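# Seat each lid fully on its matching box

## Task

Place the large lid onto the large box and the small lid onto the small box, each pressed fully down and staying there without the robot holding it; afterwards release both lids and move the tools away.

## Robot and tools

Robot: two arms, left_arm and right_arm, each ending in a vacuum tool with a suction cup. The names are arm labels only, not sides of any image; left_arm sits on the +y side.

Frame: one scene frame for everything. Origin on the table surface midway between the arms, +x pointing out across the table, +z up. Positions are in metres, orientations are unit quaternions written w first (qw, qx, qy, qz). The reported cup point is the centre of the suction cup rim when nothing touches it; the cup points along that point's own +z axis. The tool widens from about 4 cm behind the rim, reaching up to about 9 cm sideways, so leave room. Reported positions can be slightly off, more so at long reach.

The 16-number row used by both motion tools: one list covering both arms, in this order: left x, y, z, qw, qx, qy, qz, left suction, then right x, y, z, qw, qx, qy, qz, right suction. The x, y, z, quaternion values are an absolute pose (where the cup point should go), not an offset. Suction is in [-1, 1]; above 0.01 means on, 0.01 or less means off, and it keeps its last value. Always send all 16 numbers; to leave an arm unchanged, repeat its last full pose and its suction value (a 0 is a real off command). To hold an orientation, repeat the same quaternion rather than copying a drifted reported one.

execute_actions(actions): a list of actions; each action is a table of up to 15 rows, each row one control step of 1/30 s. A short table repeats its last row to fill 15 steps. An empty list just returns state and images. An action is rejected for both arms if any target lies more than 0.6 m from the cup point's current position along any of its own axes; if the first action fails that check or anything is malformed, nothing runs. Each control step clips the commanded pose to at most 70 mm and 16 degrees from the measured pose, so distant targets take several actions, and the arm stops at its last clipped pose. Position wins over orientation when both cannot be met.

move(target, speed, blocking): target is one 16-number row. Each cup point travels in a straight line to its pose, both finishing together, taking 0.5 to 10 s (cut off at 10 s). speed is the path's top speed in m/s, 0.002 to 0.5, default 0.25; rotation is capped at twice that in rad/s. Suction values are applied at the start. Paths ignore obstacles and the other arm, and the tool may lag, stray or overshoot speed, especially near full reach. Faster contact hits harder; aiming further past a surface presses harder. With blocking=false the call returns after 0.5 s while motion continues; further actions and moves are refused until a result shows it ended, so use wait(0) or stop. The result adds a 'move:' line: the ending (done, off_target, moving, held, fault), which limits acted (paced = pose clipped; held = some steps blocked, after which the arm may jump faster), and each cup point's distance to its pose.

wait(seconds): 0 to 10; lets the simulation run with the last commands held; returns early if a running move finishes.

stop(): brakes a running move; needs stopping distance. Suction state is unchanged.

zoom_image(camera, region): enlarges part of a camera's latest frame. region is [x0, y0, x1, y1] in pixels from the top-left, at most 504 by 504. Cameras: cam_head_left, cam_head_right, cam_high, cam_low (504x504), cam_left_wrist, cam_right_wrist (616x616).

finished_scene(scene): ends the current scene by its number; irreversible, and the lids must already be seated and stay so.

Reading results: a state line per arm gives position, quaternion and velocities. Hand target lines give the pose the controller is now heading for. 'pose unreachable' means a clearance check altered or blocked that arm's command. Step readings list positions at some control steps; HELD beside an arm means its row was partly held back. suction_measured shows vacuum: near 0 with no seal, 0.83 or more when airtight, lower with leaks. part_present turns 1 at 0.50 and back to 0 below 0.45. MOTOR HOT appears from 65 C; at 80 C the arm is braked until cool (OVER-TEMPERATURE FAULT).

Gripping: turn suction on and press the 36 mm rim flat onto a smooth area of the lid so it seals all round; avoid holes, seams and edges. Under vacuum the cup shortens, so the held part sits up to about 12 mm nearer the tool. Vacuum alone can lift a resting part. To release, set the lid down so it rests, then switch suction off, and back off at least 15 mm before assuming contact is gone. If the cup seals to the table, switch suction off.

Avoid: knocking anything off the table, dropping or slamming lids, hard pushes, the arms touching each other, and heavy contact torque. Reaching a joint load limit (waist and shoulder 46, upper arm roll, elbow and forearm roll 27.6, wrist pitch and wrist roll 18.4 N m) makes that arm back off, hold for 10 s and drop the rest of the call. Loose objects may occasionally get a small nudge from outside. The simulation keeps running while replies are being written, holding the last command.

Each tool is called after "Request:" as a command line: name --argument value for each argument, lists and objects as JSON in quotes; but a table of rows of numbers goes row by row, as --pt "numbers of a row", without its own name.

## Session

Request:
execute_actions --actions '[]'

Scene clock: 0.00 s.
left_arm: end_effector_position=(+0.3543, +0.4478, +0.2446) suction_measured=0.01 part_present=0 end_effector_quat_wxyz=(+0.003, -0.354, +0.935, +0.001) end_effector_velocity=(-0.000, -0.000, -0.001) end_effector_angular_velocity=(-0.000, +0.001, +0.000) | right_arm: end_effector_position=(+0.3643, -0.3513, +0.2431) suction_measured=0.00 part_present=0 end_effector_quat_wxyz=(-0.001, +0.172, +0.985, +0.001) end_effector_velocity=(+0.001, +0.000, +0.002) end_effector_angular_velocity=(+0.002, -0.005, -0.001)
Joint positions: left_arm=[-0.002 -0.251 -0.003  0.921  0.003  1.167  1.832] | right_arm=[-0.001 -0.25  -0.003  0.919  0.002  1.17   2.879]
Joint velocities: left_arm=[ 0.     0.    -0.    -0.001  0.     0.    -0.   ] | right_arm=[ 0.    -0.003 -0.     0.001  0.001 -0.001 -0.   ]
Motor temperatures (°C, as the motors report them): left_arm=[38 34 36 38 42 39 42] | right_arm=[36 38 37 39 39 38 35]
Hand target (left_arm): +0.354, +0.448, +0.245; +0.003, -0.354, +0.935, +0.001
Hand target (right_arm): +0.364, -0.351, +0.243; -0.001, +0.172, +0.985, +0.001

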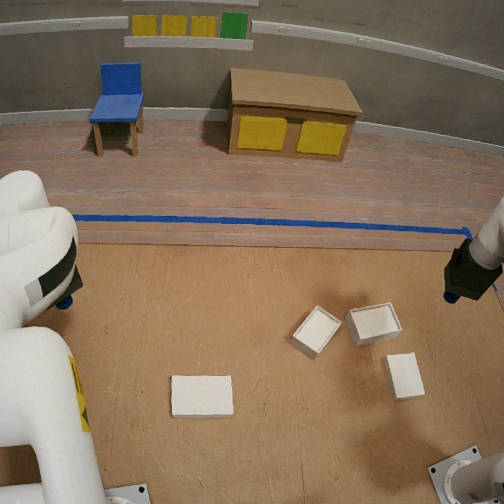

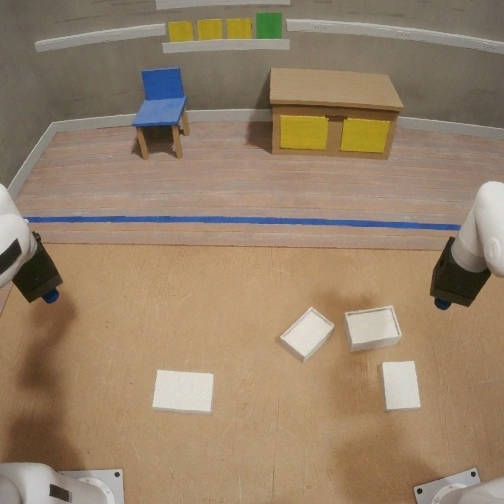

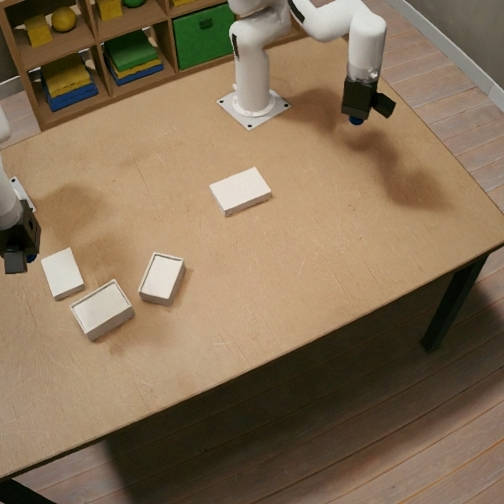

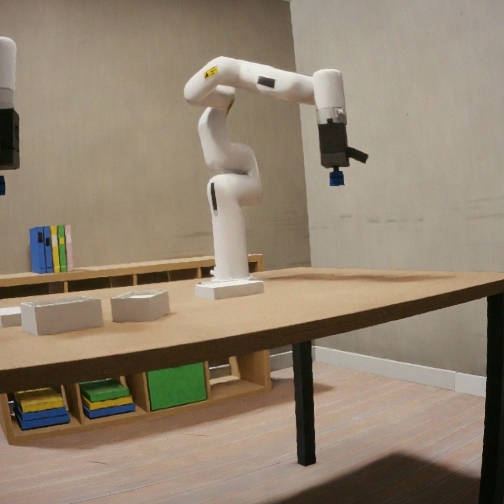

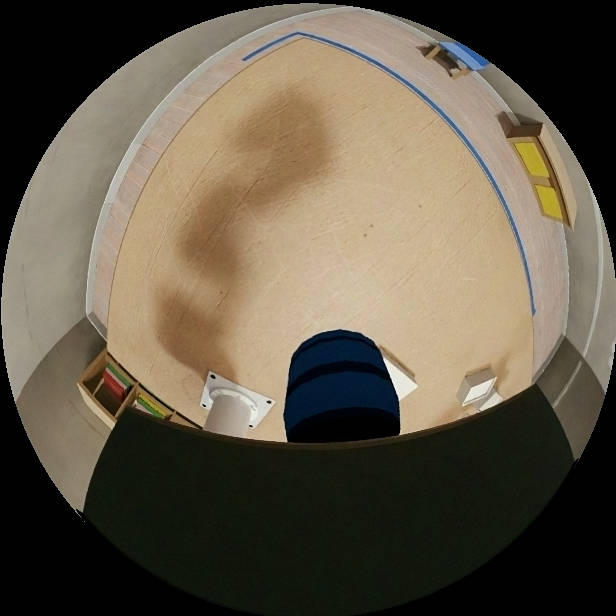

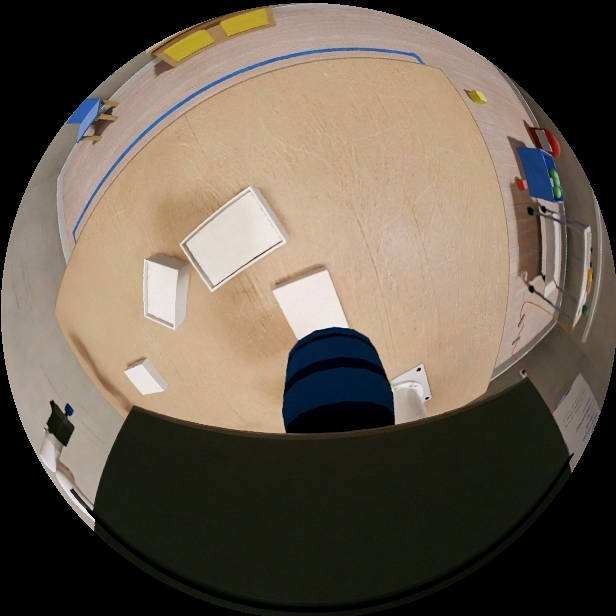

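Request:
zoom_image --camera "cam_head_left" --region '[150, 280, 450, 440]'

Request:
zoom_image --camera "cam_right_wrist" --region '[100, 160, 400, 420]'

Request:
zoom_image --camera "cam_low" --region '[0, 260, 280, 350]'

Request:
zoom_image --camera "cam_high" --region '[30, 150, 290, 350]'

Region (150, 280, 450, 440) of cam_head_left's 504x504 image, scaled by 1.680, with more detail than that image has; it fills the top 269 rows of this view, and the rest is white.

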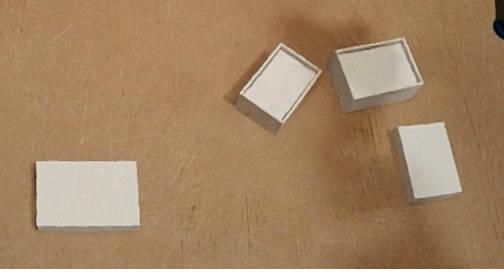

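Region (100, 160, 400, 420) of cam_right_wrist's 616x616 image, scaled by 1.680, with more detail than that image has; it fills the top 437 rows of this view, and the rest is white.

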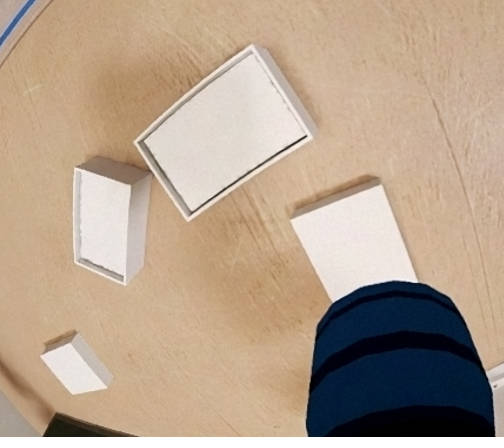

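Region (0, 260, 280, 350) of cam_low's 504x504 image, scaled by 1.800, with more detail than that image has; it fills the top 162 rows of this view, and the rest is white.

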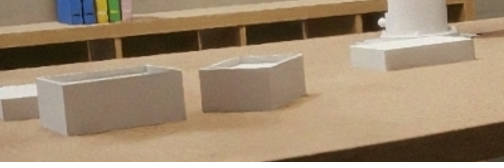

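Region (30, 150, 290, 350) of cam_high's 504x504 image, scaled by 1.938, with more detail than that image has; it fills the top 388 rows of this view, and the rest is white.

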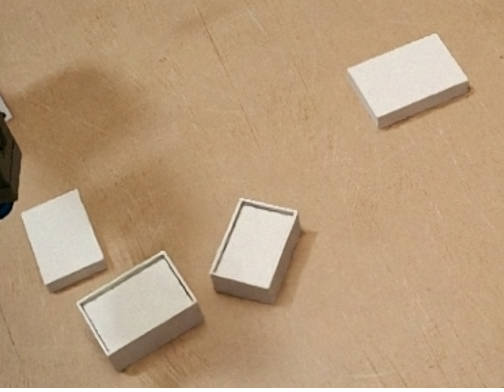

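Request:
move --target '[0.22,0.22,0.16,0,0,1,0,0, 0.26,-0.31,0.16,0,0,1,0,0]' --speed 0.3

Scene clock: 3.20 s.
left_arm: end_effector_position=(+0.2195, +0.2205, +0.1598) suction_measured=0.01 part_present=0 end_effector_quat_wxyz=(+0.001, -0.000, +1.000, -0.001) end_effector_velocity=(-0.001, -0.002, -0.000) end_effector_angular_velocity=(+0.000, -0.002, -0.006) | right_arm: end_effector_position=(+0.2602, -0.3096, +0.1601) suction_measured=0.00 part_present=0 end_effector_quat_wxyz=(-0.000, +0.000, +1.000, +0.000) end_effector_velocity=(-0.001, +0.000, -0.001) end_effector_angular_velocity=(+0.000, +0.001, +0.002)
Joint positions: left_arm=[-0.414 -0.568 -0.298  0.437 -0.191  0.99   1.998] | right_arm=[ 0.127 -0.489  0.061  0.474  0.035  0.963  2.698]
Joint velocities: left_arm=[-0.004  0.001 -0.005  0.    -0.002 -0.003 -0.001] | right_arm=[ 0.001 -0.001  0.001 -0.003  0.001 -0.002 -0.   ]
Motor temperatures (°C, as the motors report them): left_arm=[38 34 36 39 42 39 42] | right_arm=[36 38 37 40 39 38 35]
Hand target (left_arm): +0.219, +0.220, +0.160; +0.001, +0.000, +1.000, -0.001
Hand target (right_arm): +0.260, -0.310, +0.160; -0.000, +0.000, +1.000, +0.000
Off the commanded pose (left_arm): 0.001 m, 0 deg.
Off the commanded pose (right_arm): 0.000 m, 0 deg.
move: done

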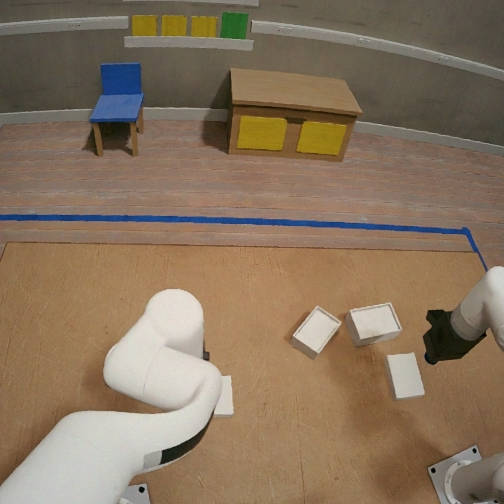

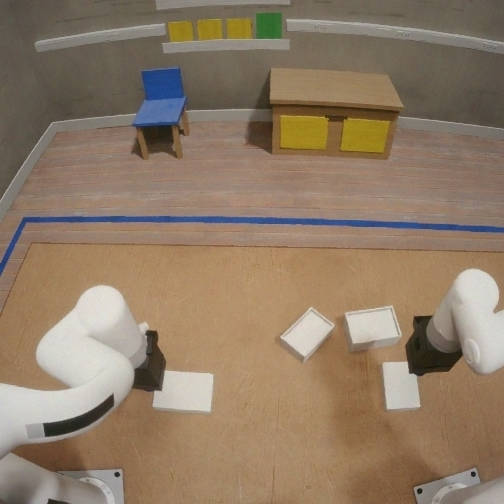

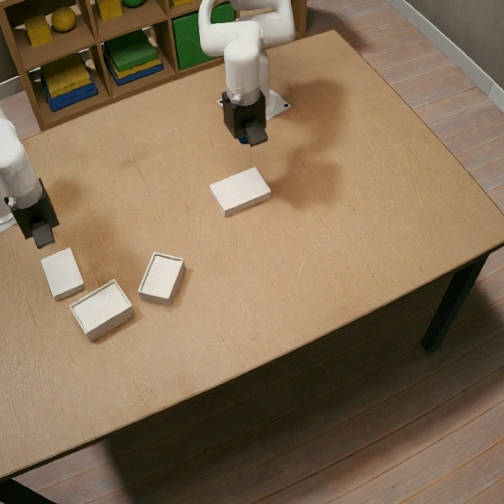

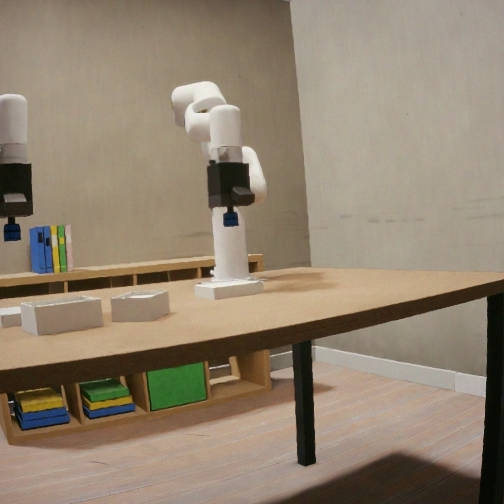

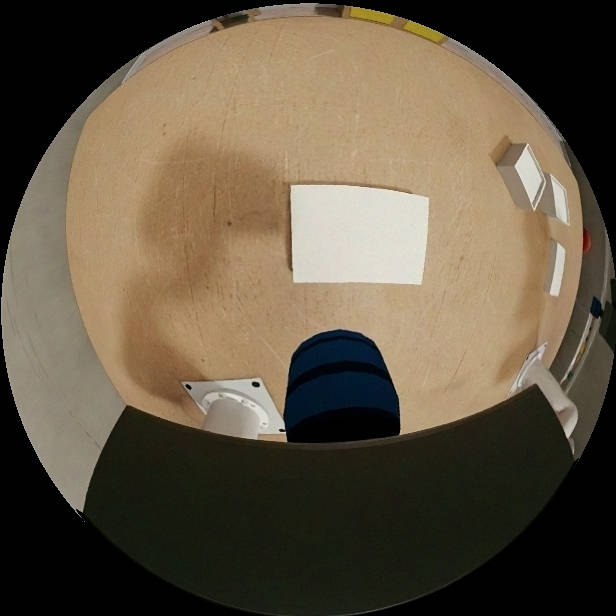

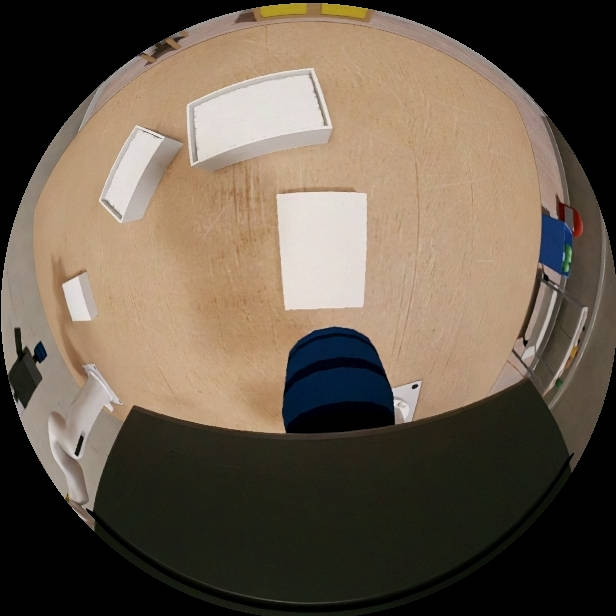

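Request:
zoom_image --camera "cam_right_wrist" --region '[250, 170, 410, 350]'

Request:
zoom_image --camera "cam_left_wrist" --region '[270, 170, 450, 350]'

Request:
zoom_image --camera "cam_right_wrist" --region '[90, 50, 350, 240]'

Region (250, 170, 410, 350) of cam_right_wrist's 616x616 image, scaled by 2.800, with more detail than that image has.

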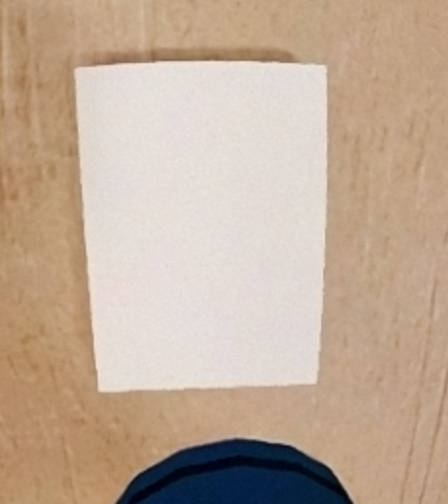

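Region (270, 170, 450, 350) of cam_left_wrist's 616x616 image, scaled by 2.800, with more detail than that image has.

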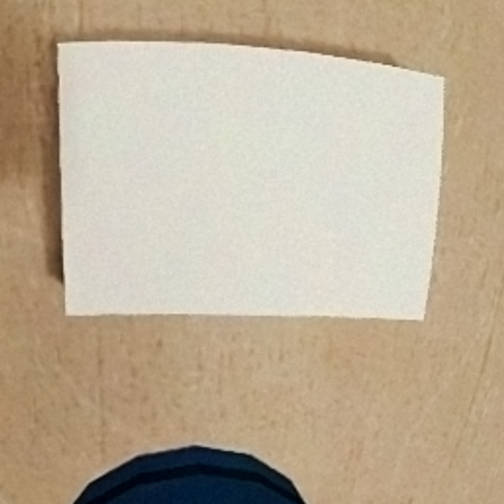

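Region (90, 50, 350, 240) of cam_right_wrist's 616x616 image, scaled by 1.938, with more detail than that image has; it fills the top 368 rows of this view, and the rest is white.

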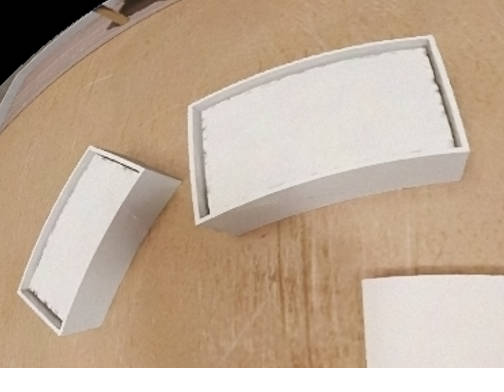

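Request:
move --target '[0.259,0.175,0.05,0,-0.0087,1,0,0, 0.40,-0.099,0.15,0,-0.4147,0.91,0,0]' --speed 0.3

Scene clock: 8.07 s.
left_arm: end_effector_position=(+0.2588, +0.1741, +0.0503) suction_measured=0.01 part_present=0 end_effector_quat_wxyz=(-0.000, -0.008, +1.000, -0.002) end_effector_velocity=(-0.000, -0.000, -0.001) end_effector_angular_velocity=(+0.002, +0.001, -0.000) | right_arm: end_effector_position=(+0.4008, -0.1002, +0.1501) suction_measured=0.00 part_present=0 end_effector_quat_wxyz=(-0.000, -0.414, +0.910, -0.001) end_effector_velocity=(-0.000, +0.002, -0.002) end_effector_angular_velocity=(-0.004, +0.007, +0.005)
Joint positions: left_arm=[-0.367 -0.06  -0.42   0.484 -0.053  0.538  1.804] | right_arm=[ 0.292  0.291  0.187  1.27  -0.067  0.986  2.192]
Joint velocities: left_arm=[ 0.001  0.005 -0.001  0.001  0.005 -0.002 -0.005] | right_arm=[ 0.002  0.011  0.001  0.012 -0.001  0.009 -0.002]
Motor temperatures (°C, as the motors report them): left_arm=[38 34 36 39 42 39 42] | right_arm=[36 38 37 41 39 38 35]
Hand target (left_arm): +0.259, +0.174, +0.050; -0.000, -0.008, +1.000, -0.001
Hand target (right_arm): +0.401, -0.100, +0.150; -0.000, -0.415, +0.910, -0.001
Off the commanded pose (left_arm): 0.001 m, 0 deg.
Off the commanded pose (right_arm): 0.002 m, 0 deg.
move: done

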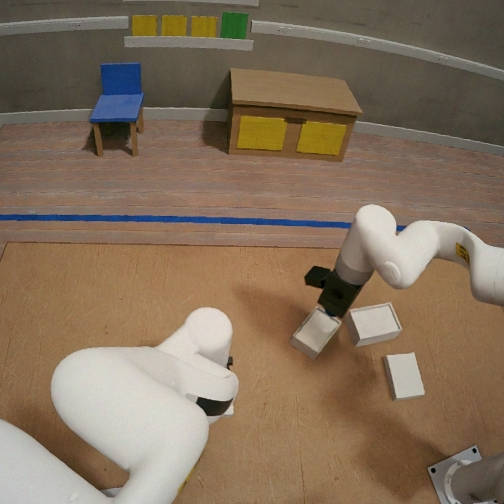

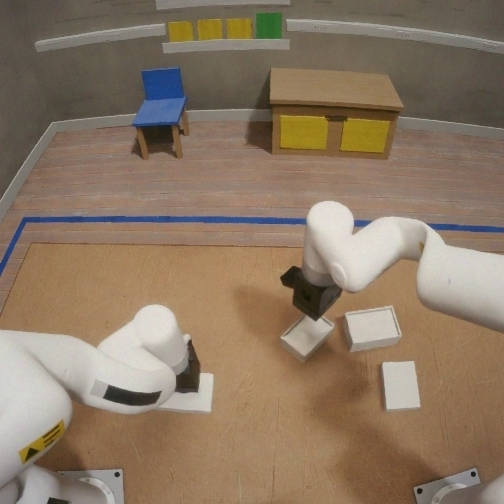

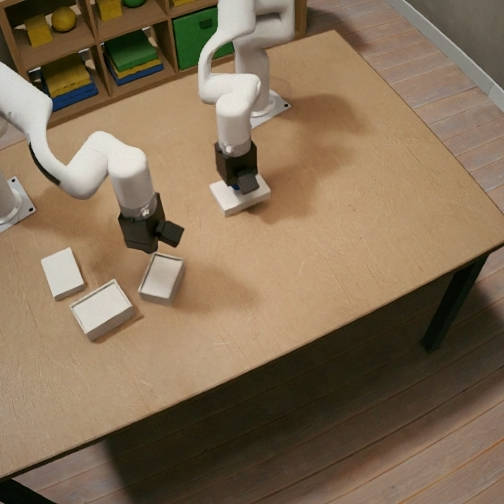

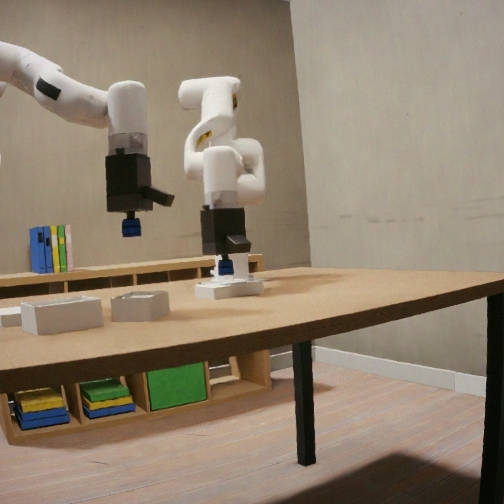

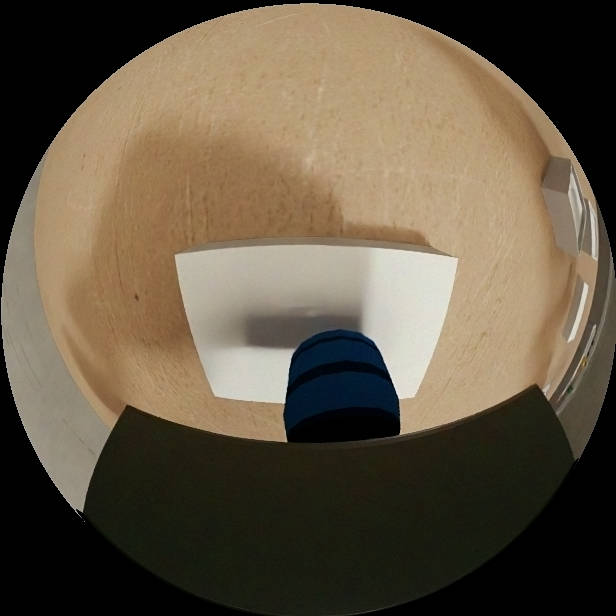

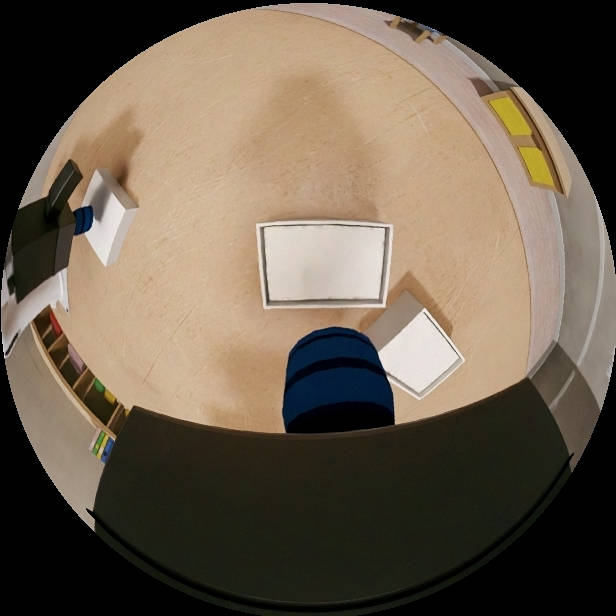

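Request:
zoom_image --camera "cam_right_wrist" --region '[245, 200, 405, 340]'

Request:
zoom_image --camera "cam_left_wrist" --region '[160, 210, 480, 430]'

Request:
zoom_image --camera "cam_low" --region '[90, 180, 290, 330]'

Region (245, 200, 405, 340) of cam_right_wrist's 616x616 image, scaled by 3.150, with more detail than that image has; it fills the top 441 rows of this view, and the rest is white.

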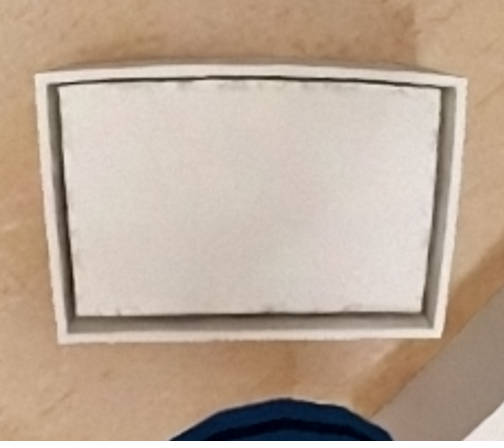

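Region (160, 210, 480, 430) of cam_left_wrist's 616x616 image, scaled by 1.575, with more detail than that image has; it fills the top 346 rows of this view, and the rest is white.

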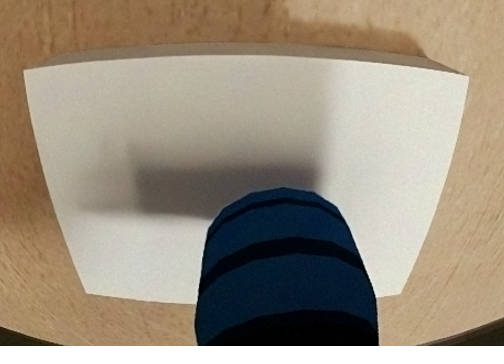

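Region (90, 180, 290, 330) of cam_low's 504x504 image, scaled by 2.520, with more detail than that image has; it fills the top 378 rows of this view, and the rest is white.

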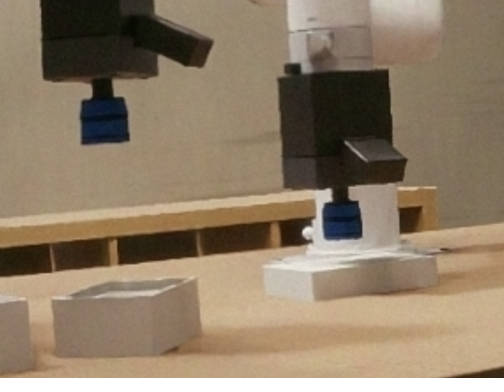

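Request:
move --target '[0.2545,0.1785,0.022,0,-0.0087,1,0,1, 0.3825,-0.1434,0.15,0,-0.4226,0.9063,0,0]' --speed 0.06

Request:
zoom_image --camera "cam_right_wrist" --region '[228, 140, 388, 290]'

Scene clock: 11.03 s.
left_arm: end_effector_position=(+0.2546, +0.1783, +0.0222) suction_measured=0.88 part_present=1 end_effector_quat_wxyz=(-0.000, -0.009, +1.000, -0.000) end_effector_velocity=(-0.000, +0.000, -0.002) end_effector_angular_velocity=(+0.001, +0.000, +0.001) | right_arm: end_effector_position=(+0.3823, -0.1430, +0.1500) suction_measured=0.00 part_present=0 end_effector_quat_wxyz=(-0.000, -0.423, +0.906, +0.000) end_effector_velocity=(-0.001, -0.001, -0.000) end_effector_angular_velocity=(+0.001, +0.000, +0.001)
Joint positions: left_arm=[-0.358  0.025 -0.416  0.455  0.022  0.432  1.75 ] | right_arm=[ 0.247  0.164  0.175  1.1   -0.035  0.939  2.105]
Joint velocities: left_arm=[ 0.     0.005  0.001 -0.001  0.007 -0.005 -0.006] | right_arm=[-0.002 -0.005 -0.    -0.006  0.002 -0.002 -0.005]
Motor temperatures (°C, as the motors report them): left_arm=[38 34 36 39 42 39 42] | right_arm=[36 38 37 42 39 38 35]
Hand target (left_arm): +0.255, +0.178, +0.022; -0.000, -0.009, +1.000, -0.000
Hand target (right_arm): +0.382, -0.143, +0.150; +0.000, -0.423, +0.906, +0.000
Off the commanded pose (left_arm): 0.000 m, 0 deg.
Off the commanded pose (right_arm): 0.000 m, 0 deg.
move: done

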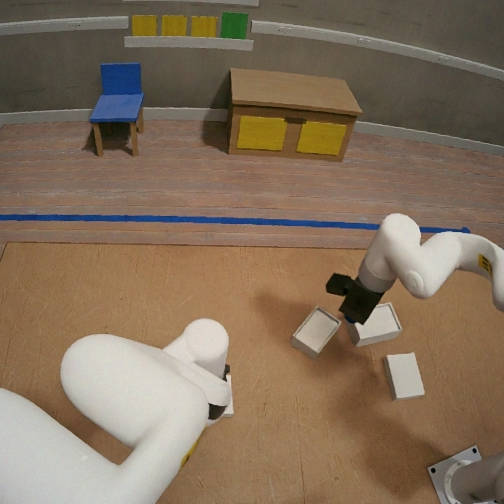

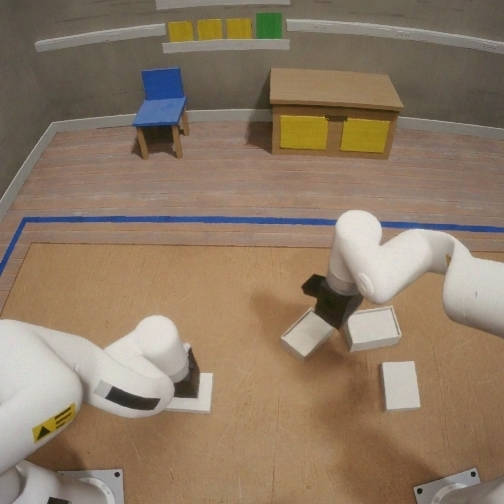

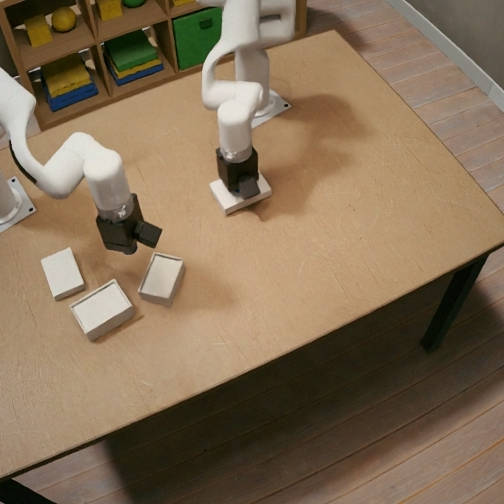

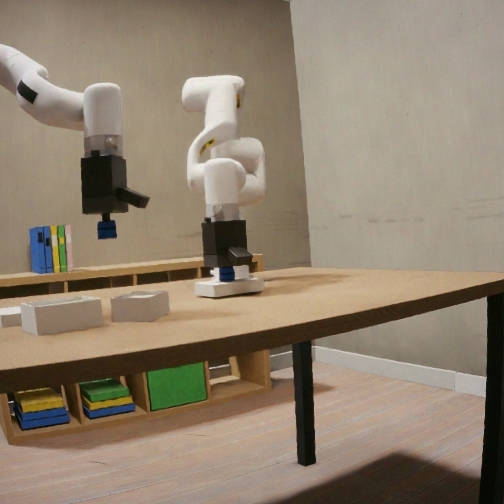

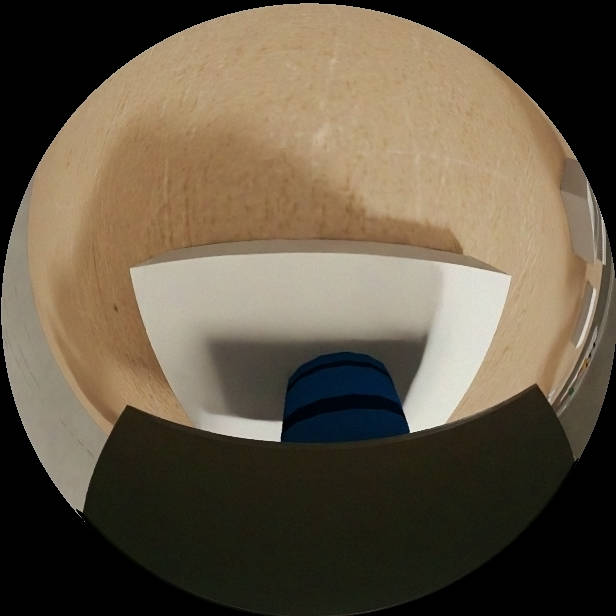

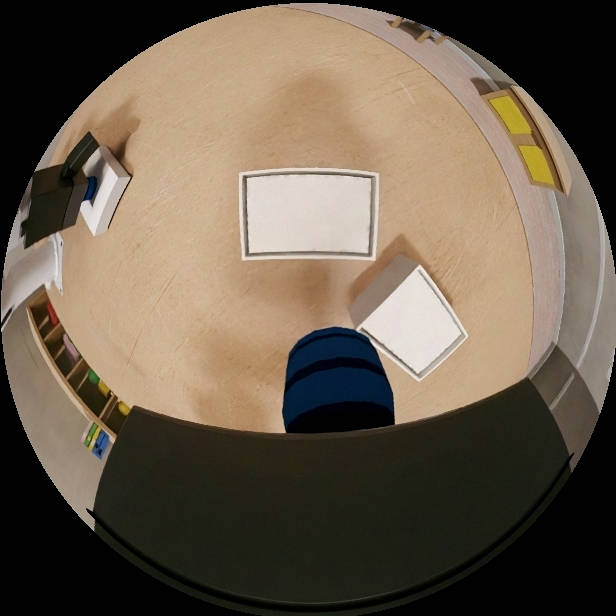

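Region (228, 140, 388, 290) of cam_right_wrist's 616x616 image, scaled by 3.150, with more detail than that image has; it fills the top 472 rows of this view, and the rest is white.

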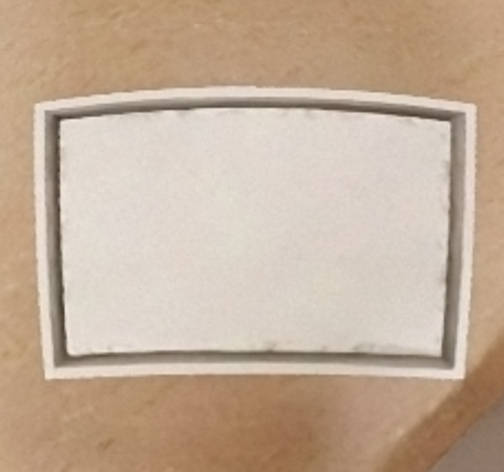

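Request:
move --target '[0.22,0.01,0.026,0,-0.0872,0.9962,0,1, 0.3694,-0.276,0.16,0,-0.0872,0.9962,0,0]' --speed 0.25

Request:
zoom_image --camera "cam_right_wrist" --region '[218, 130, 398, 290]'

Scene clock: 13.50 s.
left_arm: end_effector_position=(+0.2190, +0.0100, +0.0263) suction_measured=0.89 part_present=1 end_effector_quat_wxyz=(-0.001, -0.088, +0.996, -0.001) end_effector_velocity=(+0.000, -0.003, +0.001) end_effector_angular_velocity=(+0.002, -0.003, +0.002) | right_arm: end_effector_position=(+0.3688, -0.2754, +0.1600) suction_measured=0.00 part_present=0 end_effector_quat_wxyz=(-0.000, -0.088, +0.996, +0.001) end_effector_velocity=(+0.001, -0.003, +0.001) end_effector_angular_velocity=(-0.000, -0.004, -0.009)
Joint positions: left_arm=[-0.644  0.281 -0.491  0.789  0.246  0.553  1.057] | right_arm=[ 0.125 -0.082  0.046  0.839  0.006  0.921  2.529]
Joint velocities: left_arm=[-0.008  0.004  0.002  0.009  0.007  0.005 -0.012] | right_arm=[-0.003 -0.003 -0.003 -0.001 -0.002 -0.002  0.005]
Motor temperatures (°C, as the motors report them): left_arm=[38 34 36 39 42 39 42] | right_arm=[36 38 37 42 39 38 35]
Hand target (left_arm): +0.219, +0.010, +0.026; -0.001, -0.087, +0.996, -0.001
Hand target (right_arm): +0.369, -0.276, +0.160; +0.000, -0.087, +0.996, +0.001
Off the commanded pose (left_arm): 0.001 m, 0 deg.
Off the commanded pose (right_arm): 0.001 m, 0 deg.
move: done

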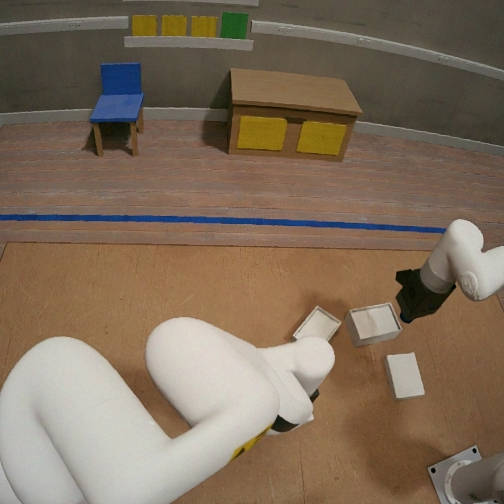

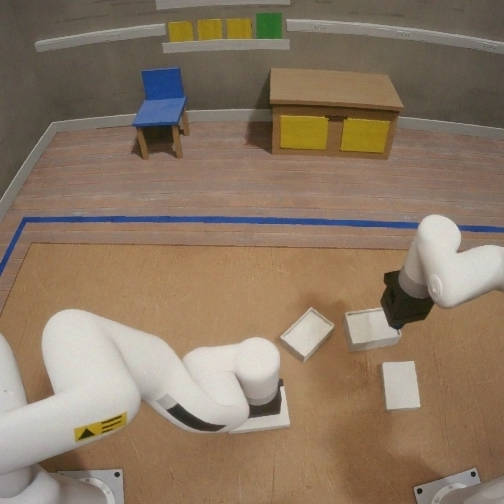

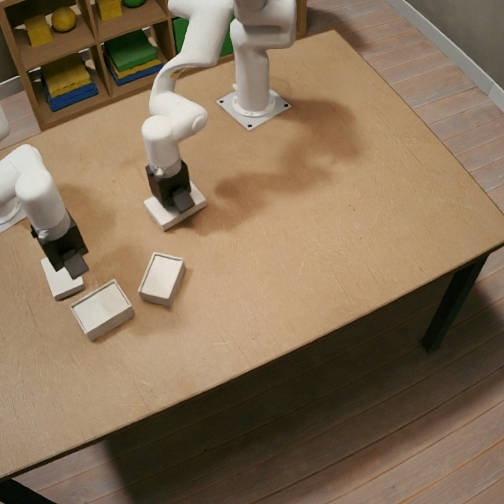

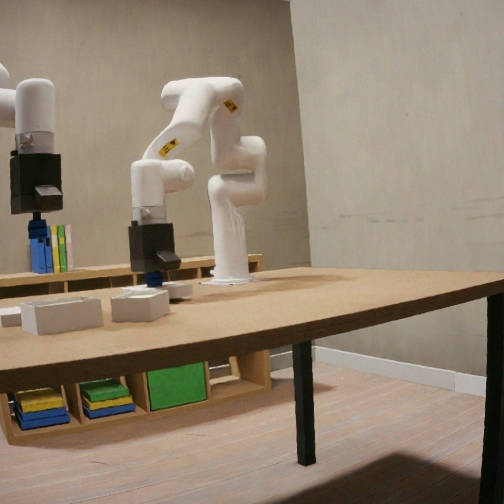

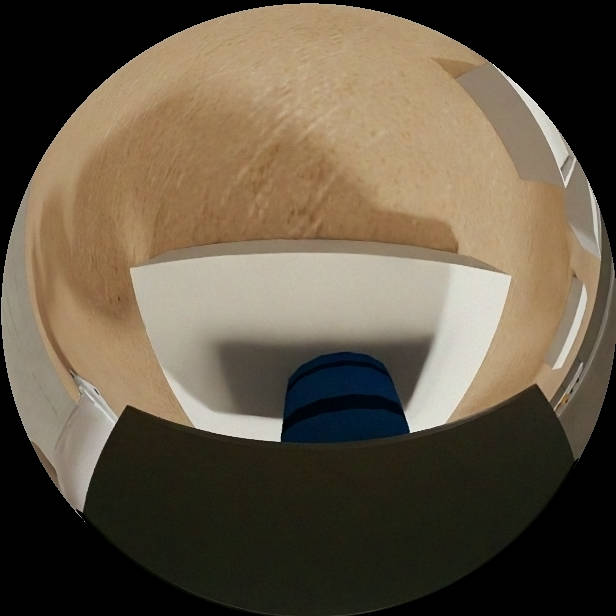

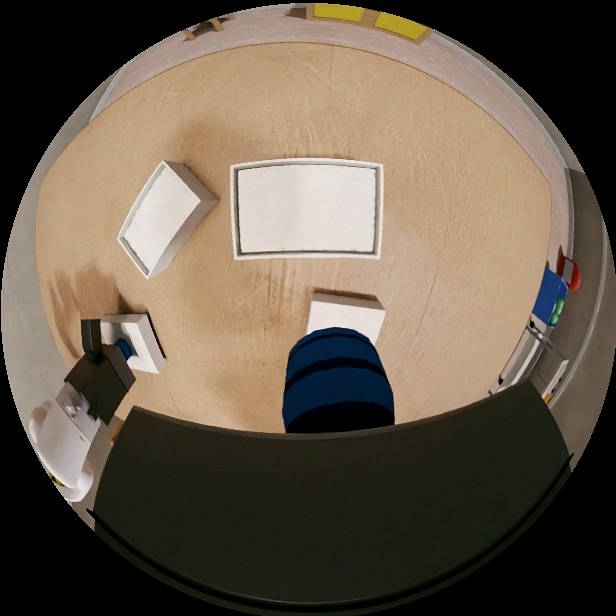

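Region (218, 130, 398, 290) of cam_right_wrist's 616x616 image, scaled by 2.800, with more detail than that image has.

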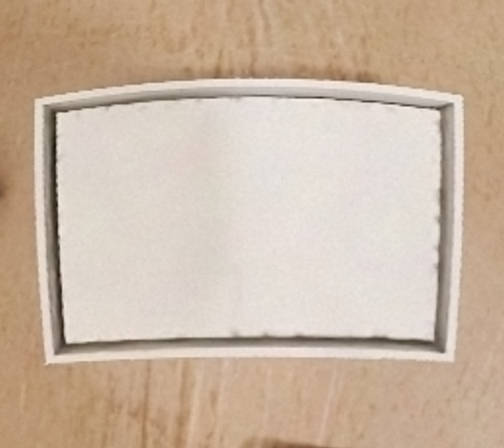

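Request:
move --target '[0.219,0.01,0.0155,0,-0.0872,0.9962,0,1, 0.2891,-0.3694,0.135,0,-0.7206,0.6934,0,0]' --speed 0.5

Request:
zoom_image --camera "cam_right_wrist" --region '[228, 140, 388, 290]'

Scene clock: 16.13 s.
left_arm: end_effector_position=(+0.2194, +0.0095, +0.0163) suction_measured=0.89 part_present=1 end_effector_quat_wxyz=(+0.001, -0.087, +0.996, -0.001) end_effector_velocity=(-0.000, +0.000, -0.000) end_effector_angular_velocity=(+0.000, +0.001, +0.000) | right_arm: end_effector_position=(+0.2887, -0.3687, +0.1349) suction_measured=0.00 part_present=0 end_effector_quat_wxyz=(+0.000, -0.721, +0.693, +0.000) end_effector_velocity=(-0.001, -0.001, -0.000) end_effector_angular_velocity=(+0.002, +0.002, +0.007)
Joint positions: left_arm=[-0.659  0.31  -0.473  0.792  0.279  0.529  1.032] | right_arm=[ 0.169 -0.4   -0.184  0.467 -0.093  0.863  0.988]
Joint velocities: left_arm=[ 0.001  0.001 -0.    -0.     0.001 -0.001 -0.   ] | right_arm=[ 0.    -0.002 -0.004 -0.001  0.     0.002 -0.01 ]
Motor temperatures (°C, as the motors report them): left_arm=[38 34 36 40 42 39 42] | right_arm=[36 38 37 42 39 38 35]
Hand target (left_arm): +0.219, +0.010, +0.016; -0.000, -0.087, +0.996, -0.000
Hand target (right_arm): +0.289, -0.369, +0.135; -0.000, +0.721, -0.693, -0.000
Off the commanded pose (left_arm): 0.001 m, 0 deg.
Off the commanded pose (right_arm): 0.001 m, 0 deg.
move: done

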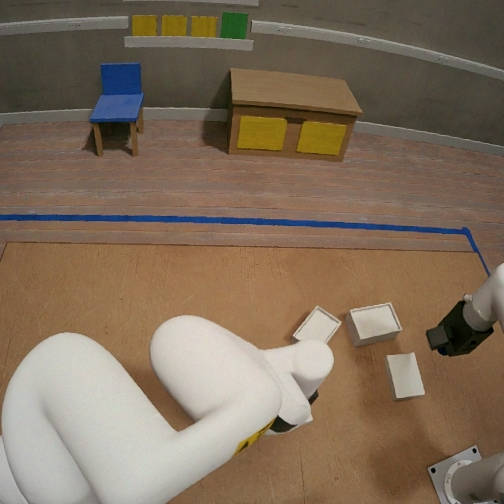

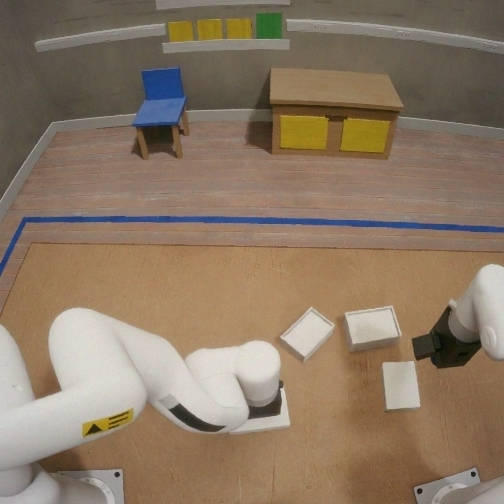

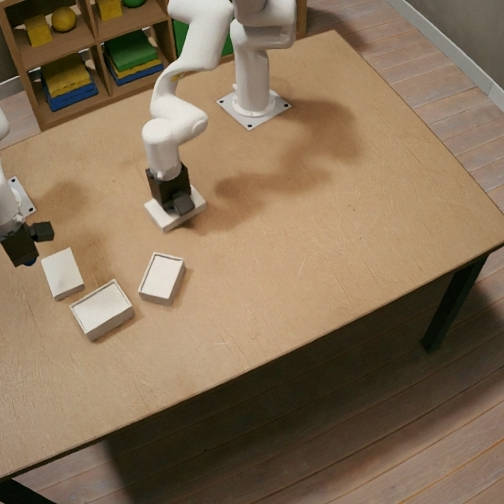

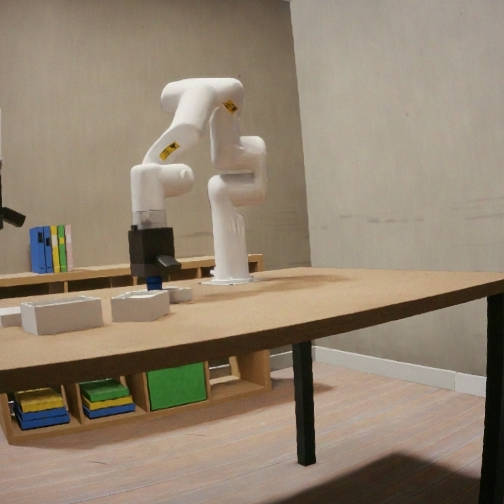

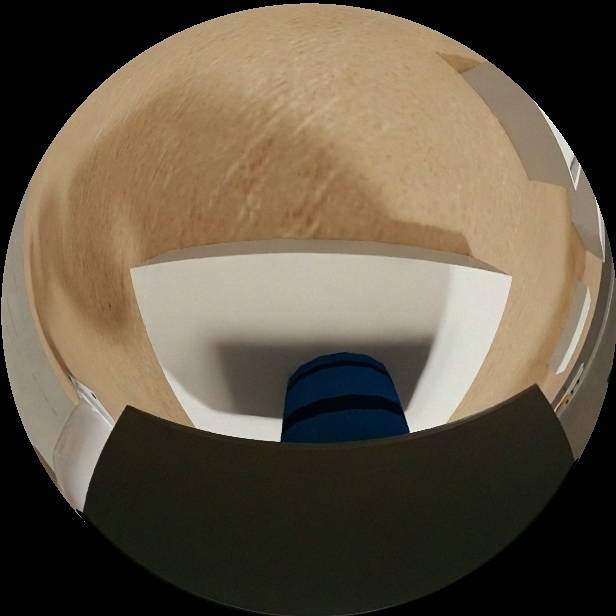

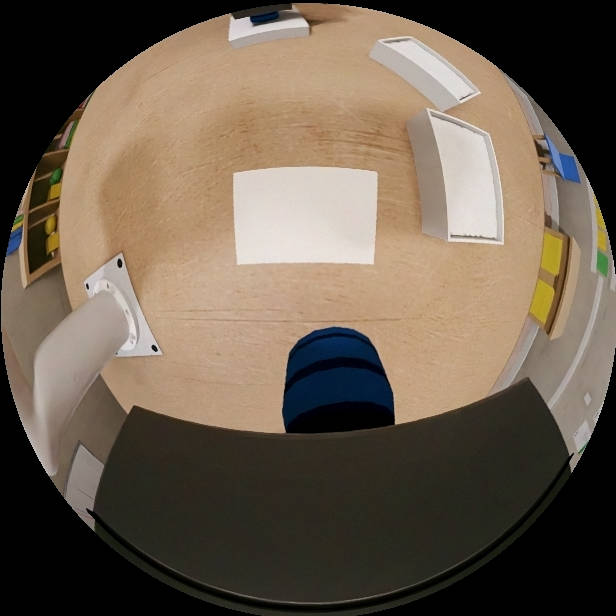

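Region (228, 140, 388, 290) of cam_right_wrist's 616x616 image, scaled by 3.150, with more detail than that image has; it fills the top 472 rows of this view, and the rest is white.

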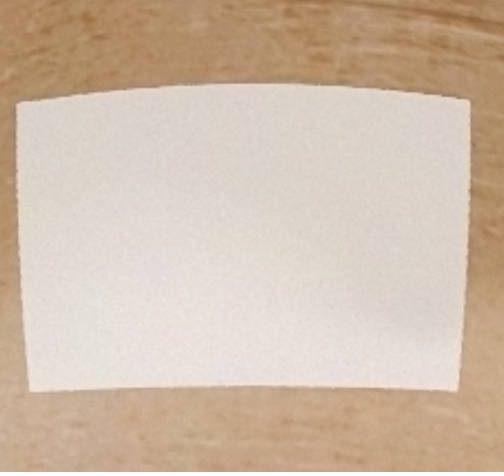

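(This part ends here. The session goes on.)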